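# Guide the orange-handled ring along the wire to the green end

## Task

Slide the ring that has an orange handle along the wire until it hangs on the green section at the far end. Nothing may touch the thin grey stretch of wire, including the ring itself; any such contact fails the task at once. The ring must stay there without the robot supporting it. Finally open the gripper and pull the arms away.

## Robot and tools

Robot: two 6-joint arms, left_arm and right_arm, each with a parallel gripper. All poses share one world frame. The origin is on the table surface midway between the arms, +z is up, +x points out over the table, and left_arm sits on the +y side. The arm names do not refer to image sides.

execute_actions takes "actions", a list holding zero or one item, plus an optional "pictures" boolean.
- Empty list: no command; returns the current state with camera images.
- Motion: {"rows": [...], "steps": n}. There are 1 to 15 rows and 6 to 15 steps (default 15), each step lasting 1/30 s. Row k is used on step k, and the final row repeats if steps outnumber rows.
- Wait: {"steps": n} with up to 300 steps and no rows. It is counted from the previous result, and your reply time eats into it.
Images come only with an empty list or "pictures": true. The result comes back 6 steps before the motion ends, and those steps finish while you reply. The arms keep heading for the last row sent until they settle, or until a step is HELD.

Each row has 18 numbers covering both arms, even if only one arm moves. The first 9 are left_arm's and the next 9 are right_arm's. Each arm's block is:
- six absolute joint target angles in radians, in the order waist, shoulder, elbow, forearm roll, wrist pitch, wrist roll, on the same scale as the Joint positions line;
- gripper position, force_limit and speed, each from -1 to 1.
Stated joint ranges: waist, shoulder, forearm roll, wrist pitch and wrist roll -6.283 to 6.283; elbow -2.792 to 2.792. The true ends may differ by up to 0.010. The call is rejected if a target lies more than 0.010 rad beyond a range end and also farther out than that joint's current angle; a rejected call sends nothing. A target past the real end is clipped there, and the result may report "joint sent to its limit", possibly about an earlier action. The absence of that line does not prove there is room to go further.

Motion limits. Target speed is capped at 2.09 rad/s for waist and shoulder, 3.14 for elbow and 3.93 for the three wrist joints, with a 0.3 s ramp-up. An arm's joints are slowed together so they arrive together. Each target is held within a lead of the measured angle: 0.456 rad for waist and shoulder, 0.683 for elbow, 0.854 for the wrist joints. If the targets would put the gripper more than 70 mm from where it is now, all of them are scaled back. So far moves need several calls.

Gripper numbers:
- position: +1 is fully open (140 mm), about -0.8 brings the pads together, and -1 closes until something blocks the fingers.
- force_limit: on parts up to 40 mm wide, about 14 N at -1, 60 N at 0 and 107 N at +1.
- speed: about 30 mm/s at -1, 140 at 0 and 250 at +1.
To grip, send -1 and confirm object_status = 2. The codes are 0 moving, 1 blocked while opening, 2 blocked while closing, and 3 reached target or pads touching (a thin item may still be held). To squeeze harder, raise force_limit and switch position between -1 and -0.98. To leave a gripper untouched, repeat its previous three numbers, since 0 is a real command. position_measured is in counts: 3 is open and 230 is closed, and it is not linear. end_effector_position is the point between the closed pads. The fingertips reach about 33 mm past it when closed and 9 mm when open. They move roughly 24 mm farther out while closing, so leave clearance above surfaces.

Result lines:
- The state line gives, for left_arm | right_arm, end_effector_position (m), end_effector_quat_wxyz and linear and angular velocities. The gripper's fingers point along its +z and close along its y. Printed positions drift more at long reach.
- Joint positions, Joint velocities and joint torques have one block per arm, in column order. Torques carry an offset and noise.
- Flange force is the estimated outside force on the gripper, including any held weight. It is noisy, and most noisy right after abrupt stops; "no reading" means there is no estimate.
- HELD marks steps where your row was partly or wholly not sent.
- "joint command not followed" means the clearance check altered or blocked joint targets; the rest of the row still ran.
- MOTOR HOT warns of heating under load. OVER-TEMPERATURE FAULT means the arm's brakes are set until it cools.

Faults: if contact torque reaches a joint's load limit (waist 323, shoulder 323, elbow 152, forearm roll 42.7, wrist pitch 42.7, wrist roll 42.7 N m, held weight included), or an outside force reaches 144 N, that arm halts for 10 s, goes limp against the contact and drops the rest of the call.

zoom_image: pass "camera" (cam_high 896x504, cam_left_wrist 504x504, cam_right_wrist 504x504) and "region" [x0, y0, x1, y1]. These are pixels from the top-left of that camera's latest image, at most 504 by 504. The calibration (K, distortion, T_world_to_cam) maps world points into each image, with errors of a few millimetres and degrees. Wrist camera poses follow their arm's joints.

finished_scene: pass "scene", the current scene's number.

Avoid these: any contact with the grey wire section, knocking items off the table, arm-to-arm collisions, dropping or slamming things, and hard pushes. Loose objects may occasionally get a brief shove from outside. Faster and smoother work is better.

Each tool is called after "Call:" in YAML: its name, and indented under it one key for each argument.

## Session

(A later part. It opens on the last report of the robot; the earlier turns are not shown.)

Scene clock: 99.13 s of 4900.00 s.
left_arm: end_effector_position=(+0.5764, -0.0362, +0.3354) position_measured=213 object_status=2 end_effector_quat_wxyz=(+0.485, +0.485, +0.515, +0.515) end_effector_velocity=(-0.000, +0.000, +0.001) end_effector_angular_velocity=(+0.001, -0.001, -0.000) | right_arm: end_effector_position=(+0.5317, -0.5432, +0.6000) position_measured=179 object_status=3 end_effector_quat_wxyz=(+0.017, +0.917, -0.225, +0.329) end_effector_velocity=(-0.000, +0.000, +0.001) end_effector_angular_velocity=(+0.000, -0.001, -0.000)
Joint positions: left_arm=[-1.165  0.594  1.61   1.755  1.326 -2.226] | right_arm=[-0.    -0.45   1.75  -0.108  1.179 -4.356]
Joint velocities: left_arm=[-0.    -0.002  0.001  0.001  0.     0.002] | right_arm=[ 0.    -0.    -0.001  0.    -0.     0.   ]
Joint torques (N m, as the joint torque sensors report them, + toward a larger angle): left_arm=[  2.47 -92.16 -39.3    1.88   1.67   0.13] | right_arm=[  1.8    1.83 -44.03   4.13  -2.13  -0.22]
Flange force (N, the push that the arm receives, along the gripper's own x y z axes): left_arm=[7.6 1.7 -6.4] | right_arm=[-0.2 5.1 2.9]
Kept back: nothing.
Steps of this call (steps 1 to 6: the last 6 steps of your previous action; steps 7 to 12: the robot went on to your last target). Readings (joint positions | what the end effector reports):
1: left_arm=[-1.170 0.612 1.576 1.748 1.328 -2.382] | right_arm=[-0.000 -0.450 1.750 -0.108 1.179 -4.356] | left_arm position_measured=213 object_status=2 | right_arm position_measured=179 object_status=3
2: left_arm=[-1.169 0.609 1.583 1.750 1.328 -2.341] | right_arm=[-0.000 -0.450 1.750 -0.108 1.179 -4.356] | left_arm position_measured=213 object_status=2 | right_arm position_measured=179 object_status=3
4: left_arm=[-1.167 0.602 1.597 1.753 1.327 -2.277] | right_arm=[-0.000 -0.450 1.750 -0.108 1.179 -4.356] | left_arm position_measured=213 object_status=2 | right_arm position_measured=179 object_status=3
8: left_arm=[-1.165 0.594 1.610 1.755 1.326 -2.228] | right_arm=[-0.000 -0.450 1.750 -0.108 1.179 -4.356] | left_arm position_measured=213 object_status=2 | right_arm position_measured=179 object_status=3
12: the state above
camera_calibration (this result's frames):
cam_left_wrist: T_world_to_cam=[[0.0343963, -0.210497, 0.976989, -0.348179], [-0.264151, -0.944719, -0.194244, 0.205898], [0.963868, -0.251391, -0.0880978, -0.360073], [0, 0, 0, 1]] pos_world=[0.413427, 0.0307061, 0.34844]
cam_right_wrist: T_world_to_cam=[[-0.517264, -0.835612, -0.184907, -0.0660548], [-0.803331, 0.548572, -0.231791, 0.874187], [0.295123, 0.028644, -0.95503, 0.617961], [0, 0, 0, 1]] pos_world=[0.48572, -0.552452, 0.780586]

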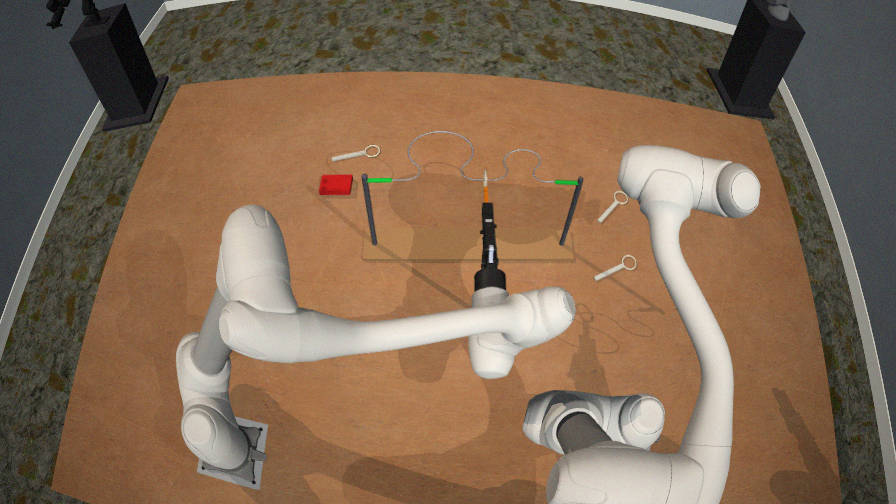

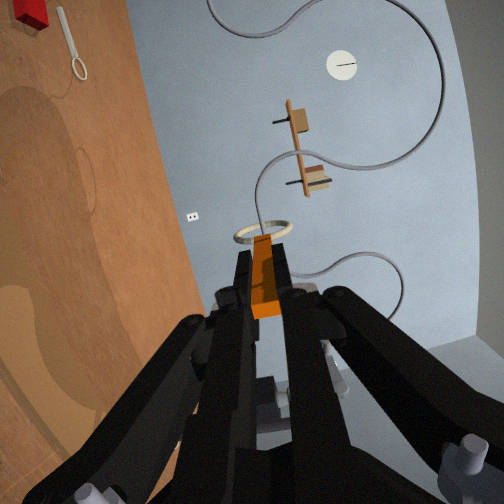

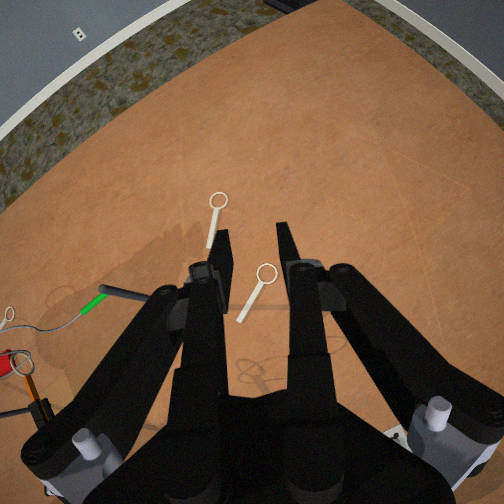

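Call:
execute_actions:
  actions:
    - {"rows": [ [-1.1644,0.5933,1.6114,1.7557,1.3257,-2.226,-1,0.2,-0.4, 0,-0.45,1.75,-0.1084,1.1786,-4.3564,-0.4,-0.5,-0.2], [-1.1641,0.5920,1.6137,1.7561,1.3256,-2.226,-1,0.2,-0.4, 0,-0.45,1.75,-0.1084,1.1786,-4.3564,-0.4,-0.5,-0.2], [-1.1636,0.5900,1.6171,1.7568,1.3256,-2.226,-1,0.2,-0.4, 0,-0.45,1.75,-0.1084,1.1786,-4.3564,-0.4,-0.5,-0.2], [-1.1630,0.5873,1.6218,1.7576,1.3255,-2.225,-1,0.2,-0.4, 0,-0.45,1.75,-0.1084,1.1786,-4.3564,-0.4,-0.5,-0.2], [-1.1623,0.5839,1.6276,1.7587,1.3254,-2.223,-1,0.2,-0.4, 0,-0.45,1.75,-0.1084,1.1786,-4.3564,-0.4,-0.5,-0.2], [-1.1615,0.5802,1.6339,1.7598,1.3252,-2.219,-1,0.2,-0.4, 0,-0.45,1.75,-0.1084,1.1786,-4.3564,-0.4,-0.5,-0.2], [-1.1606,0.5761,1.6409,1.7611,1.3251,-2.212,-1,0.2,-0.4, 0,-0.45,1.75,-0.1084,1.1786,-4.3564,-0.4,-0.5,-0.2], [-1.1598,0.5721,1.6478,1.7624,1.3250,-2.200,-1,0.2,-0.4, 0,-0.45,1.75,-0.1084,1.1786,-4.3564,-0.4,-0.5,-0.2], [-1.1589,0.5681,1.6548,1.7637,1.3249,-2.182,-1,0.2,-0.4, 0,-0.45,1.75,-0.1084,1.1786,-4.3564,-0.4,-0.5,-0.2], [-1.1580,0.5642,1.6614,1.7649,1.3247,-2.157,-1,0.2,-0.4, 0,-0.45,1.75,-0.1084,1.1786,-4.3564,-0.4,-0.5,-0.2], [-1.1572,0.5603,1.6681,1.7661,1.3246,-2.124,-1,0.2,-0.4, 0,-0.45,1.75,-0.1084,1.1786,-4.3564,-0.4,-0.5,-0.2] ], "steps": 11}

Call:
execute_actions:
  actions:
    - {"rows": [ [-1.1559,0.5562,1.6748,1.7676,1.3241,-2.083,-1,0.2,-0.4, 0,-0.45,1.75,-0.1084,1.1786,-4.3564,-0.4,-0.5,-0.2], [-1.1546,0.5520,1.6811,1.7690,1.3235,-2.034,-1,0.2,-0.4, 0,-0.45,1.75,-0.1084,1.1786,-4.3564,-0.4,-0.5,-0.2], [-1.1534,0.5478,1.6870,1.7702,1.3229,-1.978,-1,0.2,-0.4, 0,-0.45,1.75,-0.1084,1.1786,-4.3564,-0.4,-0.5,-0.2], [-1.1522,0.5436,1.6926,1.7713,1.3223,-1.916,-1,0.2,-0.4, 0,-0.45,1.75,-0.1084,1.1786,-4.3564,-0.4,-0.5,-0.2], [-1.1511,0.5393,1.6978,1.7723,1.3216,-1.850,-1,0.2,-0.4, 0,-0.45,1.75,-0.1084,1.1786,-4.3564,-0.4,-0.5,-0.2], [-1.1500,0.5349,1.7026,1.7731,1.3208,-1.781,-1,0.2,-0.4, 0,-0.45,1.75,-0.1084,1.1786,-4.3564,-0.4,-0.5,-0.2], [-1.1489,0.5305,1.7071,1.7738,1.3200,-1.710,-1,0.2,-0.4, 0,-0.45,1.75,-0.1084,1.1786,-4.3564,-0.4,-0.5,-0.2], [-1.1479,0.5261,1.7112,1.7744,1.3192,-1.637,-1,0.2,-0.4, 0,-0.45,1.75,-0.1084,1.1786,-4.3564,-0.4,-0.5,-0.2], [-1.1469,0.5216,1.7149,1.7748,1.3183,-1.563,-1,0.2,-0.4, 0,-0.45,1.75,-0.1084,1.1786,-4.3564,-0.4,-0.5,-0.2], [-1.1460,0.5171,1.7183,1.7751,1.3173,-1.489,-1,0.2,-0.4, 0,-0.45,1.75,-0.1084,1.1786,-4.3564,-0.4,-0.5,-0.2], [-1.1451,0.5125,1.7213,1.7753,1.3163,-1.414,-1,0.2,-0.4, 0,-0.45,1.75,-0.1084,1.1786,-4.3564,-0.4,-0.5,-0.2], [-1.1443,0.5079,1.7239,1.7753,1.3153,-1.339,-1,0.2,-0.4, 0,-0.45,1.75,-0.1084,1.1786,-4.3564,-0.4,-0.5,-0.2], [-1.1435,0.5032,1.7261,1.7752,1.3142,-1.264,-1,0.2,-0.4, 0,-0.45,1.75,-0.1084,1.1786,-4.3564,-0.4,-0.5,-0.2], [-1.1428,0.4985,1.7280,1.7750,1.3130,-1.189,-1,0.2,-0.4, 0,-0.45,1.75,-0.1084,1.1786,-4.3564,-0.4,-0.5,-0.2], [-1.1421,0.4937,1.7295,1.7746,1.3118,-1.115,-1,0.2,-0.4, 0,-0.45,1.75,-0.1084,1.1786,-4.3564,-0.4,-0.5,-0.2] ]}

Call:
execute_actions:
  actions:
    - {"rows": [ [-1.1416,0.4893,1.7299,1.7739,1.3106,-1.041,-1,0.2,-0.4, 0,-0.45,1.75,-0.1084,1.1786,-4.3564,-0.4,-0.5,-0.2], [-1.1412,0.4852,1.7299,1.7730,1.3094,-0.968,-1,0.2,-0.4, 0,-0.45,1.75,-0.1084,1.1786,-4.3564,-0.4,-0.5,-0.2], [-1.1409,0.4813,1.7295,1.7721,1.3083,-0.896,-1,0.2,-0.4, 0,-0.45,1.75,-0.1084,1.1786,-4.3564,-0.4,-0.5,-0.2], [-1.1407,0.4779,1.7286,1.7711,1.3073,-0.825,-1,0.2,-0.4, 0,-0.45,1.75,-0.1084,1.1786,-4.3564,-0.4,-0.5,-0.2], [-1.1405,0.4747,1.7274,1.7700,1.3063,-0.756,-1,0.2,-0.4, 0,-0.45,1.75,-0.1084,1.1786,-4.3564,-0.4,-0.5,-0.2], [-1.1405,0.4718,1.7257,1.7688,1.3054,-0.689,-1,0.2,-0.4, 0,-0.45,1.75,-0.1084,1.1786,-4.3564,-0.4,-0.5,-0.2], [-1.1405,0.4693,1.7235,1.7676,1.3045,-0.625,-1,0.2,-0.4, 0,-0.45,1.75,-0.1084,1.1786,-4.3564,-0.4,-0.5,-0.2], [-1.1407,0.4670,1.7210,1.7662,1.3037,-0.565,-1,0.2,-0.4, 0,-0.45,1.75,-0.1084,1.1786,-4.3564,-0.4,-0.5,-0.2], [-1.1409,0.4651,1.7180,1.7647,1.3030,-0.509,-1,0.2,-0.4, 0,-0.45,1.75,-0.1084,1.1786,-4.3564,-0.4,-0.5,-0.2], [-1.1413,0.4635,1.7146,1.7632,1.3023,-0.458,-1,0.2,-0.4, 0,-0.45,1.75,-0.1084,1.1786,-4.3564,-0.4,-0.5,-0.2], [-1.1417,0.4622,1.7107,1.7616,1.3016,-0.412,-1,0.2,-0.4, 0,-0.45,1.75,-0.1084,1.1786,-4.3564,-0.4,-0.5,-0.2], [-1.1422,0.4612,1.7065,1.7598,1.3011,-0.372,-1,0.2,-0.4, 0,-0.45,1.75,-0.1084,1.1786,-4.3564,-0.4,-0.5,-0.2], [-1.1428,0.4605,1.7018,1.7580,1.3006,-0.338,-1,0.2,-0.4, 0,-0.45,1.75,-0.1084,1.1786,-4.3564,-0.4,-0.5,-0.2], [-1.1435,0.4601,1.6966,1.7561,1.3001,-0.311,-1,0.2,-0.4, 0,-0.45,1.75,-0.1084,1.1786,-4.3564,-0.4,-0.5,-0.2], [-1.1443,0.4601,1.6911,1.7541,1.2997,-0.291,-1,0.2,-0.4, 0,-0.45,1.75,-0.1084,1.1786,-4.3564,-0.4,-0.5,-0.2] ]}

Call:
execute_actions:
  actions:
    - {"rows": [ [-1.1451,0.4603,1.6851,1.7520,1.2994,-0.278,-1,0.2,-0.4, 0,-0.45,1.75,-0.1084,1.1786,-4.3564,-0.4,-0.5,-0.2], [-1.1460,0.4603,1.6788,1.7499,1.2990,-0.271,-1,0.2,-0.4, 0,-0.45,1.75,-0.1084,1.1786,-4.3564,-0.4,-0.5,-0.2], [-1.1468,0.4602,1.6724,1.7476,1.2986,-0.269,-1,0.2,-0.4, 0,-0.45,1.75,-0.1084,1.1786,-4.3564,-0.4,-0.5,-0.2], [-1.1476,0.4598,1.6663,1.7454,1.2981,-0.272,-1,0.2,-0.4, 0,-0.45,1.75,-0.1084,1.1786,-4.3564,-0.4,-0.5,-0.2], [-1.1483,0.4593,1.6604,1.7432,1.2977,-0.279,-1,0.2,-0.4, 0,-0.45,1.75,-0.1084,1.1786,-4.3564,-0.4,-0.5,-0.2], [-1.1490,0.4586,1.6548,1.7411,1.2971,-0.289,-1,0.2,-0.4, 0,-0.45,1.75,-0.1084,1.1786,-4.3564,-0.4,-0.5,-0.2], [-1.1495,0.4577,1.6495,1.7390,1.2966,-0.302,-1,0.2,-0.4, 0,-0.45,1.75,-0.1084,1.1786,-4.3564,-0.4,-0.5,-0.2], [-1.1500,0.4566,1.6444,1.7370,1.2960,-0.317,-1,0.2,-0.4, 0,-0.45,1.75,-0.1084,1.1786,-4.3564,-0.4,-0.5,-0.2], [-1.1505,0.4553,1.6396,1.7350,1.2953,-0.333,-1,0.2,-0.4, 0,-0.45,1.75,-0.1084,1.1786,-4.3564,-0.4,-0.5,-0.2], [-1.1509,0.4538,1.6350,1.7331,1.2947,-0.349,-1,0.2,-0.4, 0,-0.45,1.75,-0.1084,1.1786,-4.3564,-0.4,-0.5,-0.2], [-1.1512,0.4523,1.6313,1.7315,1.2941,-0.364,-1,0.2,-0.4, 0,-0.45,1.75,-0.1084,1.1786,-4.3564,-0.4,-0.5,-0.2], [-1.1514,0.4509,1.6282,1.7301,1.2935,-0.376,-1,0.2,-0.4, 0,-0.45,1.75,-0.1084,1.1786,-4.3564,-0.4,-0.5,-0.2], [-1.1515,0.4498,1.6260,1.7291,1.2931,-0.385,-1,0.2,-0.4, 0,-0.45,1.75,-0.1084,1.1786,-4.3564,-0.4,-0.5,-0.2], [-1.1516,0.4491,1.6246,1.7284,1.2928,-0.391,-1,0.2,-0.4, 0,-0.45,1.75,-0.1084,1.1786,-4.3564,-0.4,-0.5,-0.2], [-1.1516,0.4488,1.6241,1.7282,1.2927,-0.393,-1,0.2,-0.4, 0,-0.45,1.75,-0.1084,1.1786,-4.3564,-0.4,-0.5,-0.2] ]}

Call:
execute_actions:
  actions:
    - {"steps": 11}
  pictures: true

Scene clock: 106.17 s of 4900.00 s.
left_arm: end_effector_position=(+0.5759, -0.0326, +0.3355) position_measured=213 object_status=2 end_effector_quat_wxyz=(+0.483, +0.486, +0.514, +0.516) end_effector_velocity=(-0.007, +0.054, +0.002) end_effector_angular_velocity=(+0.075, +0.004, +0.003) | right_arm: end_effector_position=(+0.5317, -0.5432, +0.6000) position_measured=179 object_status=3 end_effector_quat_wxyz=(+0.017, +0.917, -0.225, +0.329) end_effector_velocity=(-0.000, +0.000, -0.000) end_effector_angular_velocity=(+0.000, +0.000, +0.000)
Joint positions: left_arm=[-1.163  0.589  1.618  1.757  1.326 -2.226] | right_arm=[-0.    -0.45   1.75  -0.108  1.179 -4.356]
Joint velocities: left_arm=[ 0.015 -0.069  0.117  0.02  -0.001  0.023] | right_arm=[ 0.  0.  0.  0. -0.  0.]
Joint torques (N m, as the joint torque sensors report them, + toward a larger angle): left_arm=[  4.8  -94.39 -37.16   2.22   1.15   0.01] | right_arm=[  1.68   1.41 -44.15   4.08  -2.06  -0.17]
Flange force (N, the push that the arm receives, along the gripper's own x y z axes): left_arm=[4.0 2.0 -8.1] | right_arm=[0.0 4.8 3.6]
Steps of this call (steps 1 to 30: the robot went on to your last target; steps 31 to 90: nothing new was sent; then 3.87 s passed at rest; steps 91 to 95: the first 5 steps of this action). Readings (joint positions | what the end effector reports):
91: left_arm=[-1.164 0.594 1.610 1.756 1.326 -2.226] | right_arm=[-0.000 -0.450 1.750 -0.108 1.179 -4.356] | left_arm position_measured=213 object_status=2 | right_arm position_measured=179 object_status=3
92: left_arm=[-1.164 0.594 1.611 1.756 1.326 -2.226] | right_arm=[-0.000 -0.450 1.750 -0.108 1.179 -4.356] | left_arm position_measured=213 object_status=2 | right_arm position_measured=179 object_status=3
94: left_arm=[-1.164 0.591 1.615 1.756 1.326 -2.226] | right_arm=[-0.000 -0.450 1.750 -0.108 1.179 -4.356] | left_arm position_measured=213 object_status=2 | right_arm position_measured=179 object_status=3
95: the state above

Scene clock: 106.67 s of 4900.00 s.
left_arm: end_effector_position=(+0.5715, +0.0059, +0.3399) position_measured=213 object_status=2 end_effector_quat_wxyz=(+0.359, +0.587, +0.395, +0.609) end_effector_velocity=(-0.005, +0.068, +0.030) end_effector_angular_velocity=(+1.779, +0.109, -0.001) | right_arm: end_effector_position=(+0.5317, -0.5432, +0.6000) position_measured=179 object_status=3 end_effector_quat_wxyz=(+0.017, +0.917, -0.225, +0.329) end_effector_velocity=(-0.000, +0.000, +0.000) end_effector_angular_velocity=(+0.000, -0.001, +0.000)
Joint positions: left_arm=[-1.151  0.537  1.699  1.772  1.321 -1.816] | right_arm=[-0.    -0.45   1.75  -0.108  1.179 -4.356]
Joint velocities: left_arm=[ 0.027 -0.114  0.126  0.019 -0.021  1.767] | right_arm=[ 0. -0. -0.  0. -0. -0.]
Joint torques (N m, as the joint torque sensors report them, + toward a larger angle): left_arm=[  3.92 -89.33 -38.82   1.49   1.39  -0.12] | right_arm=[  1.49   1.82 -43.77   4.26  -2.04  -0.13]
Flange force (N, the push that the arm receives, along the gripper's own x y z axes): left_arm=[3.0 -1.2 -8.1] | right_arm=[-0.1 3.9 2.8]
Steps of this call (steps 1 to 6: the last 6 steps of your previous action; steps 7 to 15: the first 9 steps of this action). Readings (joint positions | what the end effector reports):
7: left_arm=[-1.158 0.566 1.658 1.764 1.325 -2.163] | right_arm=[-0.000 -0.450 1.750 -0.108 1.179 -4.356] | left_arm position_measured=213 object_status=2 | right_arm position_measured=179 object_status=3
8: left_arm=[-1.158 0.563 1.664 1.765 1.325 -2.137] | right_arm=[-0.000 -0.450 1.750 -0.108 1.179 -4.356] | left_arm position_measured=213 object_status=2 | right_arm position_measured=179 object_status=3
10: left_arm=[-1.156 0.556 1.675 1.768 1.324 -2.069] | right_arm=[-0.000 -0.450 1.750 -0.108 1.179 -4.356] | left_arm position_measured=213 object_status=2 | right_arm position_measured=179 object_status=3
14: left_arm=[-1.152 0.541 1.695 1.772 1.322 -1.874] | right_arm=[-0.000 -0.450 1.750 -0.108 1.179 -4.356] | left_arm position_measured=213 object_status=2 | right_arm position_measured=179 object_status=3
15: the state above

Scene clock: 107.17 s of 4900.00 s.
left_arm: end_effector_position=(+0.5698, +0.0295, +0.3725) position_measured=213 object_status=2 end_effector_quat_wxyz=(+0.020, +0.704, +0.062, +0.707) end_effector_velocity=(-0.002, +0.015, +0.075) end_effector_angular_velocity=(+1.895, +0.125, +0.007) | right_arm: end_effector_position=(+0.5317, -0.5432, +0.6000) position_measured=179 object_status=3 end_effector_quat_wxyz=(+0.017, +0.917, -0.225, +0.329) end_effector_velocity=(+0.000, +0.000, +0.001) end_effector_angular_velocity=(+0.000, -0.001, +0.000)
Joint positions: left_arm=[-1.141  0.476  1.728  1.771  1.307 -0.775] | right_arm=[-0.    -0.45   1.75  -0.108  1.179 -4.356]
Joint velocities: left_arm=[ 0.004 -0.092 -0.026 -0.043 -0.028  2.022] | right_arm=[ 0.     0.    -0.001  0.    -0.     0.   ]
Joint torques (N m, as the joint torque sensors report them, + toward a larger angle): left_arm=[ -1.46 -82.9  -38.77   2.36   1.52   0.3 ] | right_arm=[  1.98   0.91 -44.35   4.2   -2.13  -0.2 ]
Flange force (N, the push that the arm receives, along the gripper's own x y z axes): left_arm=[1.0 -2.8 -0.7] | right_arm=[0.6 5.2 3.9]
Steps of this call (steps 1 to 6: the last 6 steps of your previous action; steps 7 to 15: the first 9 steps of this action). Readings (joint positions | what the end effector reports):
7: left_arm=[-1.145 0.508 1.722 1.775 1.315 -1.347] | right_arm=[-0.000 -0.450 1.750 -0.108 1.179 -4.356] | left_arm position_measured=213 object_status=2 | right_arm position_measured=179 object_status=3
8: left_arm=[-1.144 0.504 1.725 1.775 1.314 -1.275] | right_arm=[-0.000 -0.450 1.750 -0.108 1.179 -4.356] | left_arm position_measured=213 object_status=2 | right_arm position_measured=179 object_status=3
10: left_arm=[-1.143 0.495 1.728 1.775 1.312 -1.131] | right_arm=[-0.000 -0.450 1.750 -0.108 1.179 -4.356] | left_arm position_measured=213 object_status=2 | right_arm position_measured=179 object_status=3
14: left_arm=[-1.141 0.480 1.729 1.772 1.308 -0.845] | right_arm=[-0.000 -0.450 1.750 -0.108 1.179 -4.356] | left_arm position_measured=213 object_status=2 | right_arm position_measured=179 object_status=3
15: the state above

Scene clock: 107.67 s of 4900.00 s.
left_arm: end_effector_position=(+0.5713, +0.0091, +0.4225) position_measured=213 object_status=2 end_effector_quat_wxyz=(-0.112, +0.704, -0.070, +0.698) end_effector_velocity=(+0.002, -0.037, +0.089) end_effector_angular_velocity=(-0.539, -0.030, -0.002) | right_arm: end_effector_position=(+0.5317, -0.5432, +0.6000) position_measured=179 object_status=3 end_effector_quat_wxyz=(+0.017, +0.917, -0.225, +0.329) end_effector_velocity=(-0.000, +0.000, -0.000) end_effector_angular_velocity=(+0.000, +0.000, -0.000)
Joint positions: left_arm=[-1.149  0.458  1.651  1.739  1.297 -0.302] | right_arm=[-0.    -0.45   1.75  -0.108  1.179 -4.356]
Joint velocities: left_arm=[-0.016 -0.027 -0.144 -0.057 -0.018 -0.362] | right_arm=[-0. -0.  0.  0.  0.  0.]
Joint torques (N m, as the joint torque sensors report them, + toward a larger angle): left_arm=[  1.67 -81.93 -40.42   2.03   1.33   0.1 ] | right_arm=[  1.48   1.82 -44.16   4.22  -2.06  -0.13]
Flange force (N, the push that the arm receives, along the gripper's own x y z axes): left_arm=[0.0 -7.8 -5.4] | right_arm=[-0.9 4.3 3.3]
Steps of this call (steps 1 to 6: the last 6 steps of your previous action; steps 7 to 15: the first 9 steps of this action). Readings (joint positions | what the end effector reports):
7: left_arm=[-1.142 0.462 1.703 1.759 1.301 -0.370] | right_arm=[-0.000 -0.450 1.750 -0.108 1.179 -4.356] | left_arm position_measured=213 object_status=2 | right_arm position_measured=179 object_status=3
8: left_arm=[-1.143 0.461 1.697 1.756 1.300 -0.332] | right_arm=[-0.000 -0.450 1.750 -0.108 1.179 -4.356] | left_arm position_measured=213 object_status=2 | right_arm position_measured=179 object_status=3
10: left_arm=[-1.145 0.460 1.682 1.751 1.299 -0.283] | right_arm=[-0.000 -0.450 1.750 -0.108 1.179 -4.356] | left_arm position_measured=213 object_status=2 | right_arm position_measured=179 object_status=3
14: left_arm=[-1.149 0.459 1.656 1.741 1.297 -0.290] | right_arm=[-0.000 -0.450 1.750 -0.108 1.179 -4.356] | left_arm position_measured=213 object_status=2 | right_arm position_measured=179 object_status=3
15: the state above

Scene clock: 108.03 s of 4900.00 s.
left_arm: end_effector_position=(+0.5716, +0.0038, +0.4420) position_measured=213 object_status=2 end_effector_quat_wxyz=(-0.068, +0.707, -0.025, +0.704) end_effector_velocity=(+0.000, -0.000, +0.002) end_effector_angular_velocity=(-0.004, -0.002, -0.000) | right_arm: end_effector_position=(+0.5317, -0.5432, +0.6000) position_measured=179 object_status=3 end_effector_quat_wxyz=(+0.017, +0.917, -0.225, +0.329) end_effector_velocity=(-0.000, -0.000, +0.001) end_effector_angular_velocity=(-0.000, -0.002, -0.000)
Joint positions: left_arm=[-1.152  0.449  1.624  1.728  1.293 -0.393] | right_arm=[-0.    -0.45   1.75  -0.108  1.179 -4.356]
Joint velocities: left_arm=[-0.    -0.001 -0.001  0.001  0.    -0.003] | right_arm=[-0.    -0.001 -0.001 -0.     0.     0.   ]
Joint torques (N m, as the joint torque sensors report them, + toward a larger angle): left_arm=[  2.28 -80.65 -40.84   2.18   1.35   0.21] | right_arm=[  1.47   1.59 -44.02   4.15  -2.2   -0.04]
Flange force (N, the push that the arm receives, along the gripper's own x y z axes): left_arm=[0.7 -7.1 -6.5] | right_arm=[-0.4 4.5 2.5]
Kept back: nothing.
Steps of this call (steps 1 to 6: the last 6 steps of your previous action; steps 7 to 11: the robot went on to your last target). Readings (joint positions | what the end effector reports):
1: left_arm=[-1.150 0.457 1.646 1.737 1.296 -0.315] | right_arm=[-0.000 -0.450 1.750 -0.108 1.179 -4.356] | left_arm position_measured=213 object_status=2 | right_arm position_measured=179 object_status=3
2: left_arm=[-1.150 0.456 1.641 1.736 1.295 -0.329] | right_arm=[-0.000 -0.450 1.750 -0.108 1.179 -4.356] | left_arm position_measured=213 object_status=2 | right_arm position_measured=179 object_status=3
4: left_arm=[-1.151 0.453 1.633 1.732 1.294 -0.359] | right_arm=[-0.000 -0.450 1.750 -0.108 1.179 -4.356] | left_arm position_measured=213 object_status=2 | right_arm position_measured=179 object_status=3
8: left_arm=[-1.152 0.449 1.625 1.728 1.293 -0.391] | right_arm=[-0.000 -0.450 1.750 -0.108 1.179 -4.356] | left_arm position_measured=213 object_status=2 | right_arm position_measured=179 object_status=3
11: the state above
camera_calibration (this result's frames):
cam_left_wrist: T_world_to_cam=[[0.0782182, -0.938072, -0.337495, 0.11502], [-0.338568, 0.293417, -0.894023, 0.610279], [0.937685, 0.184194, -0.294651, -0.23137], [0, 0, 0, 1]] pos_world=[0.414576, -0.0285528, 0.516249]
cam_right_wrist: T_world_to_cam=[[-0.517264, -0.835612, -0.184907, -0.0660546], [-0.803331, 0.548573, -0.231792, 0.874187], [0.295123, 0.0286441, -0.95503, 0.617961], [0, 0, 0, 1]] pos_world=[0.485719, -0.552452, 0.780586]

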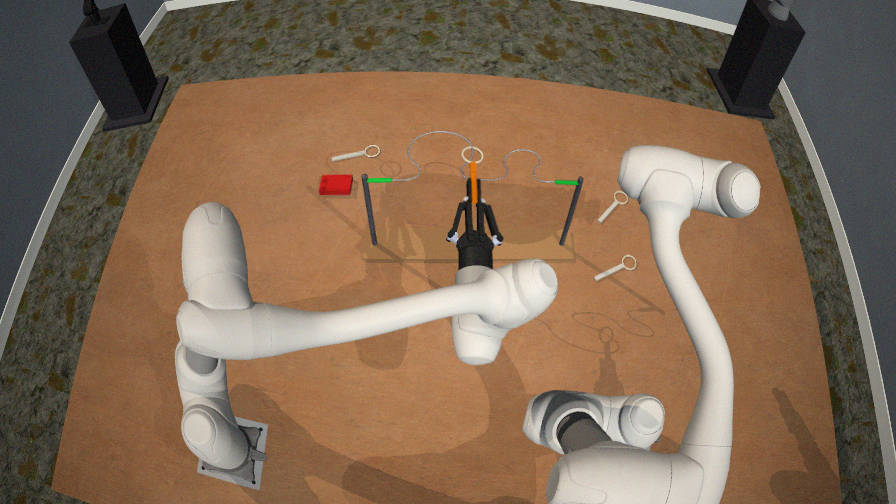

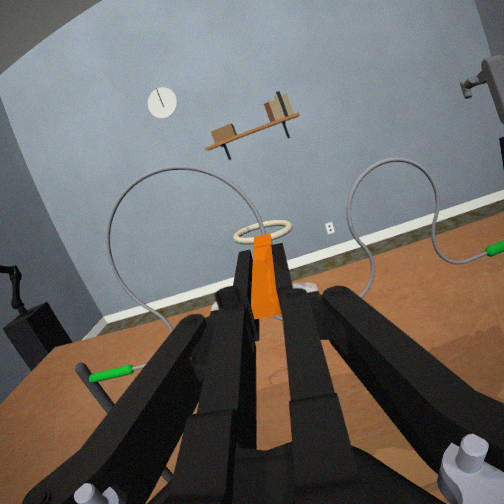

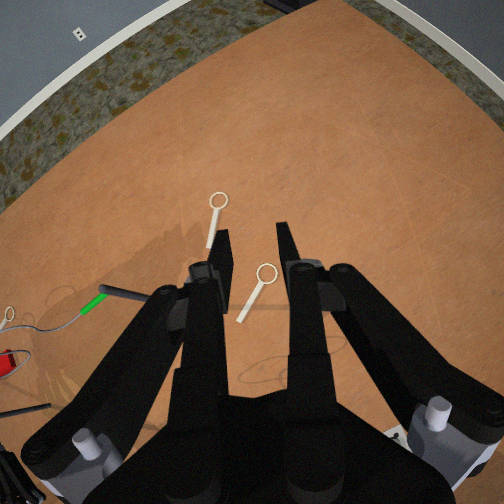

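Call:
execute_actions:
  actions: []

Scene clock: 109.37 s of 4900.00 s.
left_arm: end_effector_position=(+0.5716, +0.0038, +0.4421) position_measured=213 object_status=2 end_effector_quat_wxyz=(-0.068, +0.707, -0.025, +0.704) end_effector_velocity=(-0.000, -0.001, -0.000) end_effector_angular_velocity=(-0.001, +0.002, -0.002) | right_arm: end_effector_position=(+0.5317, -0.5432, +0.6000) position_measured=179 object_status=3 end_effector_quat_wxyz=(+0.017, +0.917, -0.225, +0.329) end_effector_velocity=(+0.000, -0.000, +0.000) end_effector_angular_velocity=(-0.000, -0.000, +0.000)
Joint positions: left_arm=[-1.152  0.449  1.624  1.728  1.293 -0.393] | right_arm=[-0.    -0.45   1.75  -0.108  1.179 -4.356]
Joint velocities: left_arm=[-0.001 -0.     0.    -0.001 -0.002 -0.   ] | right_arm=[ 0.  0. -0. -0.  0. -0.]
Joint torques (N m, as the joint torque sensors report them, + toward a larger angle): left_arm=[  1.79 -81.48 -40.94   2.04   1.41   0.15] | right_arm=[  1.82   1.61 -44.11   4.11  -2.07  -0.17]
Flange force (N, the push that the arm receives, along the gripper's own x y z axes): left_arm=[0.2 -6.3 -5.1] | right_arm=[-0.1 5.3 3.3]
Kept back: nothing.
Steps of this call (steps 1 to 30: the robot went on to your last target; steps 31 to 40: nothing new was sent). Readings (joint positions | what the end effector reports):
1: left_arm=[-1.152 0.449 1.624 1.728 1.293 -0.393] | right_arm=[-0.000 -0.450 1.750 -0.108 1.179 -4.356] | left_arm position_measured=213 object_status=2 | right_arm position_measured=179 object_status=3
2: left_arm=[-1.152 0.449 1.624 1.728 1.293 -0.393] | right_arm=[-0.000 -0.450 1.750 -0.108 1.179 -4.356] | left_arm position_measured=213 object_status=2 | right_arm position_measured=179 object_status=3
4: left_arm=[-1.152 0.449 1.624 1.728 1.293 -0.393] | right_arm=[-0.000 -0.450 1.750 -0.108 1.179 -4.356] | left_arm position_measured=213 object_status=2 | right_arm position_measured=179 object_status=3
8: left_arm=[-1.152 0.449 1.624 1.728 1.293 -0.393] | right_arm=[-0.000 -0.450 1.750 -0.108 1.179 -4.356] | left_arm position_measured=213 object_status=2 | right_arm position_measured=179 object_status=3
40: the state above
All arms were judged still, so your last target was given up. Only a new action makes them travel on or press farther. Fingers that are still opening or closing keep moving.
camera_calibration (this result's frames):
cam_left_wrist: T_world_to_cam=[[0.0782237, -0.938156, -0.33726, 0.114929], [-0.338534, 0.293198, -0.894108, 0.610365], [0.937697, 0.184114, -0.294662, -0.231343], [0, 0, 0, 1]] pos_world=[0.414569, -0.0285426, 0.516325]
cam_right_wrist: T_world_to_cam=[[-0.517264, -0.835612, -0.184907, -0.0660547], [-0.803331, 0.548572, -0.231791, 0.874187], [0.295123, 0.0286442, -0.95503, 0.617961], [0, 0, 0, 1]] pos_world=[0.48572, -0.552452, 0.780586]

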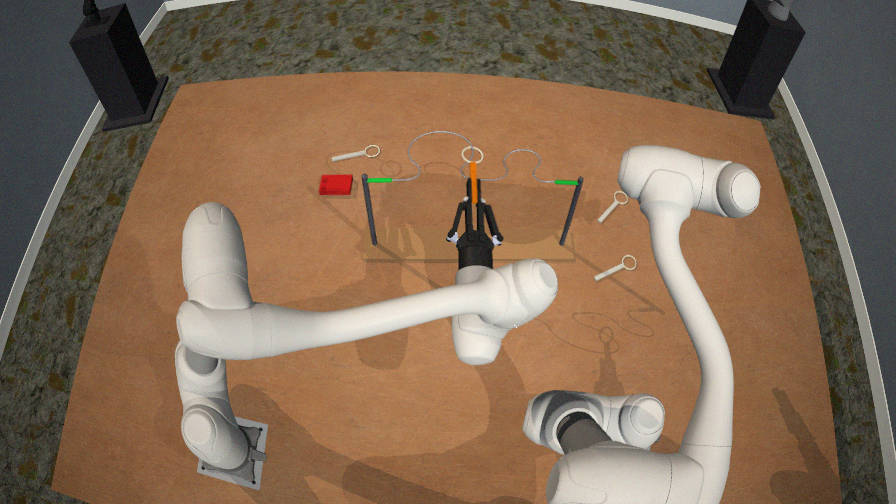

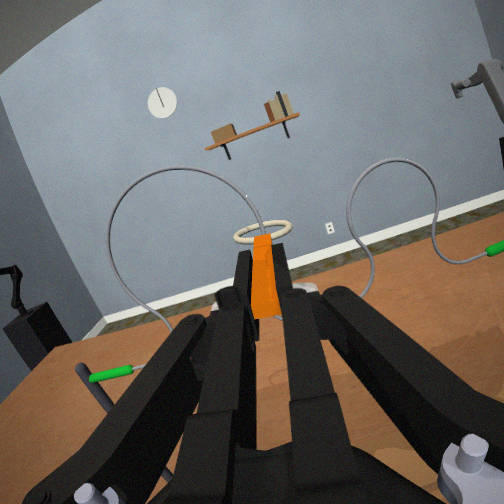

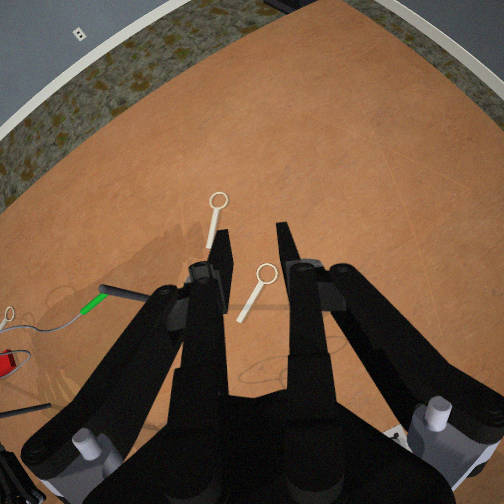

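Call:
zoom_image:
  camera: "cam_left_wrist"
  region: [200, 180, 330, 280]

Region (200, 180, 330, 280) of cam_left_wrist's 504x504 image, scaled by 3.877, with more detail than that image has; it fills the top 388 rows of this view, and the rest is white.

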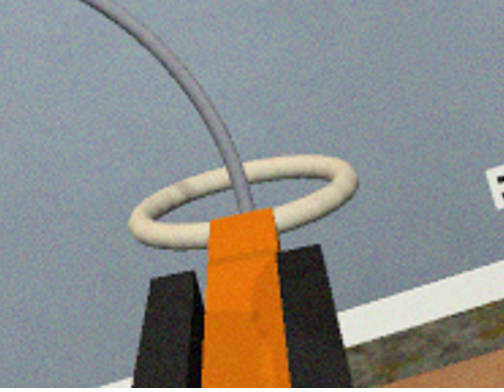

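Centred. Continuing to the top of the hump.

Call:
execute_actions:
  actions:
    - {"rows":[[-1.1517,0.4481,1.6229,1.7276,1.2924,-0.4053,-1,0.2,-0.4,0,-0.45,1.75,-0.1084,1.1786,-4.3564,-0.4,-0.5,-0.2],[-1.1517,0.4468,1.6207,1.7266,1.292,-0.4272,-1,0.2,-0.4,0,-0.45,1.75,-0.1084,1.1786,-4.3564,-0.4,-0.5,-0.2],[-1.1518,0.4447,1.6178,1.7252,1.2913,-0.459,-1,0.2,-0.4,0,-0.45,1.75,-0.1084,1.1786,-4.3564,-0.4,-0.5,-0.2],[-1.1519,0.4421,1.6145,1.7235,1.2904,-0.4982,-1,0.2,-0.4,0,-0.45,1.75,-0.1084,1.1786,-4.3564,-0.4,-0.5,-0.2],[-1.1518,0.439,1.6111,1.7217,1.2893,-0.5425,-1,0.2,-0.4,0,-0.45,1.75,-0.1084,1.1786,-4.3564,-0.4,-0.5,-0.2],[-1.1517,0.4354,1.608,1.7198,1.2882,-0.5895,-1,0.2,-0.4,0,-0.45,1.75,-0.1084,1.1786,-4.3564,-0.4,-0.5,-0.2],[-1.1515,0.4314,1.6052,1.718,1.287,-0.6392,-1,0.2,-0.4,0,-0.45,1.75,-0.1084,1.1786,-4.3564,-0.4,-0.5,-0.2],[-1.1511,0.4271,1.6029,1.7162,1.2857,-0.6892,-1,0.2,-0.4,0,-0.45,1.75,-0.1084,1.1786,-4.3564,-0.4,-0.5,-0.2],[-1.1507,0.4226,1.601,1.7146,1.2844,-0.7394,-1,0.2,-0.4,0,-0.45,1.75,-0.1084,1.1786,-4.3564,-0.4,-0.5,-0.2],[-1.1502,0.4178,1.5996,1.713,1.283,-0.7899,-1,0.2,-0.4,0,-0.45,1.75,-0.1084,1.1786,-4.3564,-0.4,-0.5,-0.2],[-1.1495,0.4128,1.5987,1.7116,1.2816,-0.8407,-1,0.2,-0.4,0,-0.45,1.75,-0.1084,1.1786,-4.3564,-0.4,-0.5,-0.2],[-1.1488,0.4075,1.5983,1.7102,1.2802,-0.8917,-1,0.2,-0.4,0,-0.45,1.75,-0.1084,1.1786,-4.3564,-0.4,-0.5,-0.2]],"steps":12}

Call:
execute_actions:
  actions:
    - {"rows":[[-1.1479,0.4019,1.5987,1.709,1.2787,-0.9431,-1,0.2,-0.4,0,-0.45,1.75,-0.1084,1.1786,-4.3564,-0.4,-0.5,-0.2],[-1.147,0.3961,1.5995,1.7079,1.2771,-0.9948,-1,0.2,-0.4,0,-0.45,1.75,-0.1084,1.1786,-4.3564,-0.4,-0.5,-0.2],[-1.1459,0.3902,1.6008,1.707,1.2755,-1.0469,-1,0.2,-0.4,0,-0.45,1.75,-0.1084,1.1786,-4.3564,-0.4,-0.5,-0.2],[-1.1448,0.3841,1.6025,1.7062,1.2739,-1.0993,-1,0.2,-0.4,0,-0.45,1.75,-0.1084,1.1786,-4.3564,-0.4,-0.5,-0.2],[-1.1435,0.378,1.6047,1.7056,1.2722,-1.1521,-1,0.2,-0.4,0,-0.45,1.75,-0.1084,1.1786,-4.3564,-0.4,-0.5,-0.2],[-1.1422,0.3717,1.6074,1.705,1.2706,-1.2053,-1,0.2,-0.4,0,-0.45,1.75,-0.1084,1.1786,-4.3564,-0.4,-0.5,-0.2],[-1.1408,0.3652,1.6106,1.7047,1.2688,-1.2588,-1,0.2,-0.4,0,-0.45,1.75,-0.1084,1.1786,-4.3564,-0.4,-0.5,-0.2],[-1.1393,0.3587,1.6142,1.7044,1.2671,-1.3127,-1,0.2,-0.4,0,-0.45,1.75,-0.1084,1.1786,-4.3564,-0.4,-0.5,-0.2],[-1.1377,0.352,1.6183,1.7043,1.2653,-1.3669,-1,0.2,-0.4,0,-0.45,1.75,-0.1084,1.1786,-4.3564,-0.4,-0.5,-0.2],[-1.136,0.3452,1.6228,1.7043,1.2635,-1.4215,-1,0.2,-0.4,0,-0.45,1.75,-0.1084,1.1786,-4.3564,-0.4,-0.5,-0.2],[-1.1342,0.3382,1.6281,1.7045,1.2616,-1.4767,-1,0.2,-0.4,0,-0.45,1.75,-0.1084,1.1786,-4.3564,-0.4,-0.5,-0.2]],"steps":11}

Call:
execute_actions:
  actions:
    - {"rows":[[-1.1323,0.3313,1.6337,1.7049,1.2597,-1.5323,-1,0.2,-0.4,0,-0.45,1.75,-0.1084,1.1786,-4.3564,-0.4,-0.5,-0.2],[-1.1304,0.3245,1.6396,1.7054,1.2578,-1.5883,-1,0.2,-0.4,0,-0.45,1.75,-0.1084,1.1786,-4.3564,-0.4,-0.5,-0.2],[-1.1284,0.3177,1.6458,1.7061,1.2559,-1.6447,-1,0.2,-0.4,0,-0.45,1.75,-0.1084,1.1786,-4.3564,-0.4,-0.5,-0.2],[-1.1264,0.311,1.6524,1.7069,1.254,-1.7016,-1,0.2,-0.4,0,-0.45,1.75,-0.1084,1.1786,-4.3564,-0.4,-0.5,-0.2],[-1.1243,0.3043,1.6593,1.7079,1.2522,-1.7588,-1,0.2,-0.4,0,-0.45,1.75,-0.1084,1.1786,-4.3564,-0.4,-0.5,-0.2],[-1.1223,0.298,1.6662,1.709,1.2504,-1.8136,-1,0.2,-0.4,0,-0.45,1.75,-0.1084,1.1786,-4.3564,-0.4,-0.5,-0.2],[-1.1203,0.2921,1.6729,1.7101,1.2487,-1.8658,-1,0.2,-0.4,0,-0.45,1.75,-0.1084,1.1786,-4.3564,-0.4,-0.5,-0.2],[-1.1186,0.2869,1.6792,1.7112,1.2473,-1.9125,-1,0.2,-0.4,0,-0.45,1.75,-0.1084,1.1786,-4.3564,-0.4,-0.5,-0.2],[-1.1171,0.2827,1.6844,1.7122,1.2461,-1.9506,-1,0.2,-0.4,0,-0.45,1.75,-0.1084,1.1786,-4.3564,-0.4,-0.5,-0.2],[-1.1161,0.2798,1.6881,1.7129,1.2453,-1.9771,-1,0.2,-0.4,0,-0.45,1.75,-0.1084,1.1786,-4.3564,-0.4,-0.5,-0.2],[-1.1155,0.2782,1.6902,1.7133,1.2448,-1.9919,-1,0.2,-0.4,0,-0.45,1.75,-0.1084,1.1786,-4.3564,-0.4,-0.5,-0.2]],"steps":11}

Call:
execute_actions:
  actions:
    - {"steps":11}
  pictures: true

Scene clock: 117.50 s of 4900.00 s.
left_arm: end_effector_position=(+0.5716, +0.0033, +0.4500) position_measured=213 object_status=2 end_effector_quat_wxyz=(-0.033, +0.707, +0.010, +0.706) end_effector_velocity=(+0.001, -0.001, +0.085) end_effector_angular_velocity=(-1.062, -0.064, +0.000) | right_arm: end_effector_position=(+0.5317, -0.5432, +0.6000) position_measured=179 object_status=3 end_effector_quat_wxyz=(+0.017, +0.917, -0.225, +0.329) end_effector_velocity=(-0.001, +0.000, -0.000) end_effector_angular_velocity=(-0.000, -0.000, -0.000)
Joint positions: left_arm=[-1.152  0.443  1.616  1.724  1.291 -0.478] | right_arm=[-0.    -0.45   1.75  -0.108  1.179 -4.356]
Joint velocities: left_arm=[ 0.001 -0.063 -0.076 -0.039 -0.022 -0.921] | right_arm=[ 0.    -0.001  0.001 -0.    -0.     0.   ]
Joint torques (N m, as the joint torque sensors report them, + toward a larger angle): left_arm=[  2.31 -85.44 -42.09   2.22   1.31   0.47] | right_arm=[  1.58   1.55 -44.05   4.12  -2.06  -0.12]
Flange force (N, the push that the arm receives, along the gripper's own x y z axes): left_arm=[0.2 -4.8 -4.6] | right_arm=[-0.6 4.6 3.1]
Steps of this call (steps 1 to 90: nothing new was sent; then 4.93 s passed at rest; steps 91 to 96: the first 6 steps of this action). Readings (joint positions | what the end effector reports):
91: left_arm=[-1.152 0.449 1.624 1.728 1.293 -0.393] | right_arm=[-0.000 -0.450 1.750 -0.108 1.179 -4.356] | left_arm position_measured=213 object_status=2 | right_arm position_measured=179 object_status=3
92: left_arm=[-1.152 0.449 1.624 1.728 1.293 -0.398] | right_arm=[-0.000 -0.450 1.750 -0.108 1.179 -4.356] | left_arm position_measured=213 object_status=2 | right_arm position_measured=179 object_status=3
94: left_arm=[-1.152 0.447 1.621 1.727 1.292 -0.426] | right_arm=[-0.000 -0.450 1.750 -0.108 1.179 -4.356] | left_arm position_measured=213 object_status=2 | right_arm position_measured=179 object_status=3
96: the state above

Scene clock: 117.87 s of 4900.00 s.
left_arm: end_effector_position=(+0.5709, +0.0140, +0.4925) position_measured=213 object_status=2 end_effector_quat_wxyz=(+0.163, +0.677, +0.203, +0.688) end_effector_velocity=(-0.003, +0.061, +0.126) end_effector_angular_velocity=(-1.653, -0.104, +0.000) | right_arm: end_effector_position=(+0.5317, -0.5432, +0.6000) position_measured=179 object_status=3 end_effector_quat_wxyz=(+0.017, +0.917, -0.225, +0.329) end_effector_velocity=(-0.000, -0.000, +0.000) end_effector_angular_velocity=(-0.000, -0.001, -0.000)
Joint positions: left_arm=[-1.147  0.398  1.599  1.709  1.278 -0.971] | right_arm=[-0.    -0.45   1.75  -0.108  1.179 -4.356]
Joint velocities: left_arm=[ 0.027 -0.165  0.    -0.032 -0.044 -1.49 ] | right_arm=[-0. -0. -0. -0. -0.  0.]
Joint torques (N m, as the joint torque sensors report them, + toward a larger angle): left_arm=[  3.41 -79.9  -42.57   1.88   1.17   0.53] | right_arm=[  2.53   1.28 -44.08   4.14  -2.05  -0.06]
Flange force (N, the push that the arm receives, along the gripper's own x y z axes): left_arm=[3.6 -5.8 -6.8] | right_arm=[1.3 7.9 3.6]
Steps of this call (steps 1 to 6: the last 6 steps of your previous action; steps 7 to 11: the first 5 steps of this action). Readings (joint positions | what the end effector reports):
7: left_arm=[-1.150 0.419 1.601 1.714 1.283 -0.773] | right_arm=[-0.000 -0.450 1.750 -0.108 1.179 -4.356] | left_arm position_measured=213 object_status=2 | right_arm position_measured=179 object_status=3
8: left_arm=[-1.150 0.414 1.600 1.712 1.282 -0.822] | right_arm=[-0.000 -0.450 1.750 -0.108 1.179 -4.356] | left_arm position_measured=213 object_status=2 | right_arm position_measured=179 object_status=3
10: left_arm=[-1.148 0.404 1.599 1.710 1.279 -0.921] | right_arm=[-0.000 -0.450 1.750 -0.108 1.179 -4.356] | left_arm position_measured=213 object_status=2 | right_arm position_measured=179 object_status=3
11: the state above

Scene clock: 118.23 s of 4900.00 s.
left_arm: end_effector_position=(+0.5688, +0.0497, +0.5240) position_measured=213 object_status=2 end_effector_quat_wxyz=(+0.363, +0.584, +0.399, +0.607) end_effector_velocity=(-0.008, +0.119, +0.051) end_effector_angular_velocity=(-1.648, -0.089, +0.005) | right_arm: end_effector_position=(+0.5317, -0.5432, +0.6000) position_measured=179 object_status=3 end_effector_quat_wxyz=(+0.017, +0.917, -0.225, +0.329) end_effector_velocity=(-0.000, +0.000, -0.000) end_effector_angular_velocity=(+0.000, +0.000, -0.000)
Joint positions: left_arm=[-1.131  0.329  1.637  1.705  1.259 -1.554] | right_arm=[-0.    -0.45   1.75  -0.108  1.179 -4.356]
Joint velocities: left_arm=[ 0.054 -0.198  0.169  0.001 -0.054 -1.623] | right_arm=[-0.    -0.     0.001  0.     0.    -0.   ]
Joint torques (N m, as the joint torque sensors report them, + toward a larger angle): left_arm=[  1.08 -71.81 -41.89   2.2    1.23  -0.04] | right_arm=[  1.96   0.93 -44.02   4.19  -2.05  -0.12]
Flange force (N, the push that the arm receives, along the gripper's own x y z axes): left_arm=[4.9 -2.6 -4.1] | right_arm=[0.9 5.3 3.4]
Steps of this call (steps 1 to 6: the last 6 steps of your previous action; steps 7 to 11: the first 5 steps of this action). Readings (joint positions | what the end effector reports):
7: left_arm=[-1.138 0.356 1.617 1.705 1.266 -1.336] | right_arm=[-0.000 -0.450 1.750 -0.108 1.179 -4.356] | left_arm position_measured=213 object_status=2 | right_arm position_measured=179 object_status=3
8: left_arm=[-1.137 0.349 1.621 1.705 1.264 -1.390] | right_arm=[-0.000 -0.450 1.750 -0.108 1.179 -4.356] | left_arm position_measured=213 object_status=2 | right_arm position_measured=179 object_status=3
10: left_arm=[-1.133 0.336 1.631 1.705 1.261 -1.499] | right_arm=[-0.000 -0.450 1.750 -0.108 1.179 -4.356] | left_arm position_measured=213 object_status=2 | right_arm position_measured=179 object_status=3
11: the state above

Scene clock: 118.60 s of 4900.00 s.
left_arm: end_effector_position=(+0.5668, +0.0826, +0.5323) position_measured=213 object_status=2 end_effector_quat_wxyz=(+0.485, +0.485, +0.514, +0.515) end_effector_velocity=(-0.000, +0.001, -0.003) end_effector_angular_velocity=(-0.028, -0.001, -0.000) | right_arm: end_effector_position=(+0.5317, -0.5432, +0.6000) position_measured=179 object_status=3 end_effector_quat_wxyz=(+0.017, +0.917, -0.225, +0.329) end_effector_velocity=(+0.000, -0.000, -0.001) end_effector_angular_velocity=(-0.000, +0.002, -0.000)
Joint positions: left_arm=[-1.116  0.278  1.69   1.713  1.245 -1.991] | right_arm=[-0.    -0.45   1.75  -0.108  1.179 -4.356]
Joint velocities: left_arm=[ 0.     0.     0.004  0.001 -0.    -0.033] | right_arm=[-0.     0.001  0.001 -0.    -0.    -0.   ]
Joint torques (N m, as the joint torque sensors report them, + toward a larger angle): left_arm=[  0.4  -62.31 -42.24   2.25   0.91   0.16] | right_arm=[  2.39   0.81 -44.36   4.13  -2.17  -0.09]
Flange force (N, the push that the arm receives, along the gripper's own x y z axes): left_arm=[5.8 0.5 -5.6] | right_arm=[1.2 7.2 4.4]
Kept back: nothing.
Steps of this call (steps 1 to 6: the last 6 steps of your previous action; steps 7 to 11: the robot went on to your last target). Readings (joint positions | what the end effector reports):
1: left_arm=[-1.130 0.322 1.643 1.705 1.257 -1.609] | right_arm=[-0.000 -0.450 1.750 -0.108 1.179 -4.356] | left_arm position_measured=213 object_status=2 | right_arm position_measured=179 object_status=3
2: left_arm=[-1.128 0.316 1.649 1.706 1.255 -1.665] | right_arm=[-0.000 -0.450 1.750 -0.108 1.179 -4.356] | left_arm position_measured=213 object_status=2 | right_arm position_measured=179 object_status=3
4: left_arm=[-1.124 0.303 1.662 1.708 1.252 -1.774] | right_arm=[-0.000 -0.450 1.750 -0.108 1.179 -4.356] | left_arm position_measured=213 object_status=2 | right_arm position_measured=179 object_status=3
8: left_arm=[-1.117 0.282 1.685 1.712 1.246 -1.954] | right_arm=[-0.000 -0.450 1.750 -0.108 1.179 -4.356] | left_arm position_measured=213 object_status=2 | right_arm position_measured=179 object_status=3
11: the state above
camera_calibration (this result's frames):
cam_left_wrist: T_world_to_cam=[[0.0343202, -0.210669, 0.976955, -0.51511], [-0.264087, -0.944697, -0.194436, 0.353934], [0.963888, -0.251328, -0.0880572, -0.303662], [0, 0, 0, 1]] pos_world=[0.403844, 0.149524, 0.545317]
cam_right_wrist: T_world_to_cam=[[-0.517264, -0.835612, -0.184907, -0.0660547], [-0.803331, 0.548572, -0.231792, 0.874187], [0.295123, 0.0286441, -0.95503, 0.617961], [0, 0, 0, 1]] pos_world=[0.48572, -0.552452, 0.780586]

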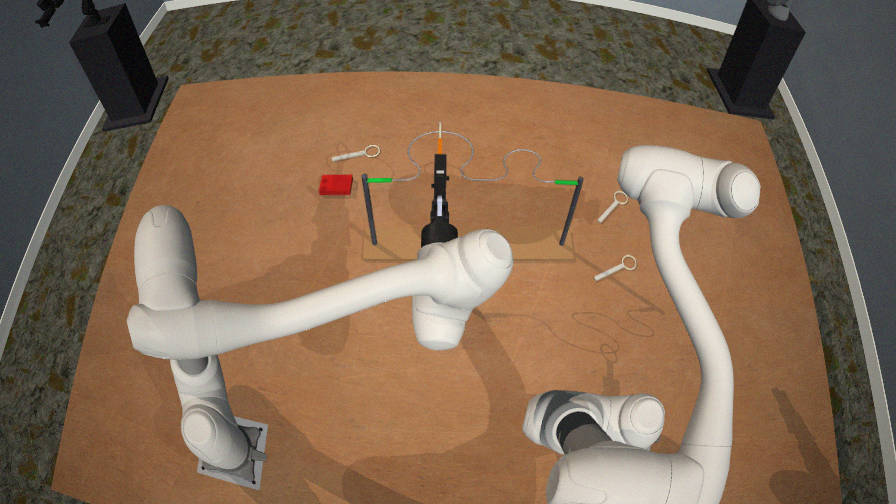

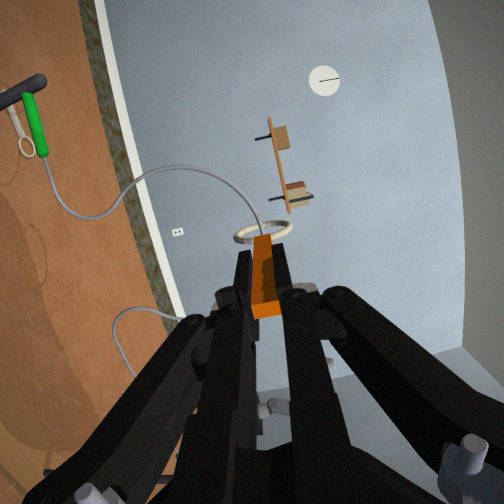

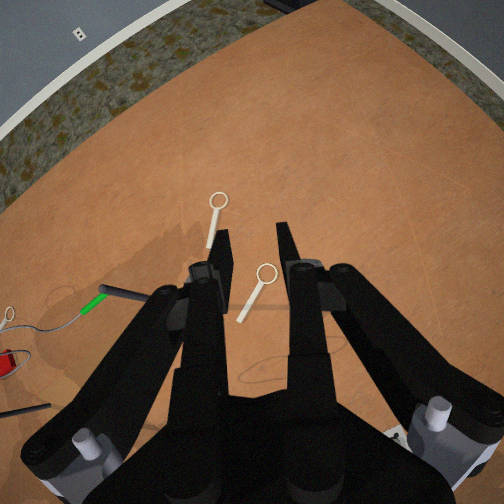

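Call:
zoom_image:
  camera: "cam_high"
  region: [410, 110, 470, 170]

Call:
zoom_image:
  camera: "cam_left_wrist"
  region: [0, 60, 310, 270]

Region (410, 110, 470, 170) of cam_high's 896x504 image, scaled by 8.400, with more detail than that image has.

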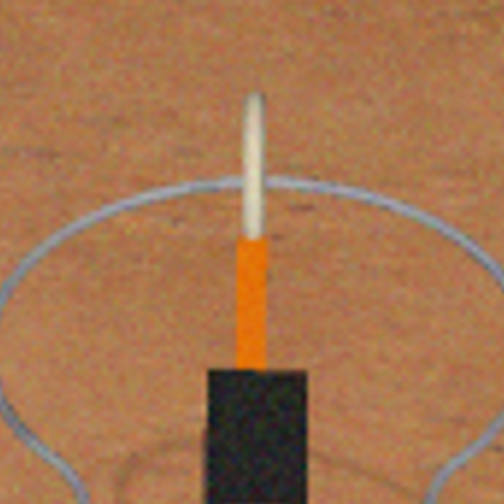

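Region (0, 60, 310, 270) of cam_left_wrist's 504x504 image, scaled by 1.626, with more detail than that image has; it fills the top 341 rows of this view, and the rest is white.

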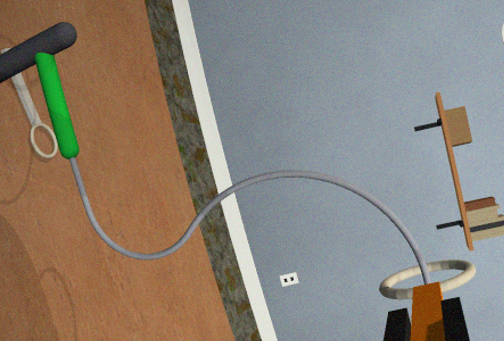

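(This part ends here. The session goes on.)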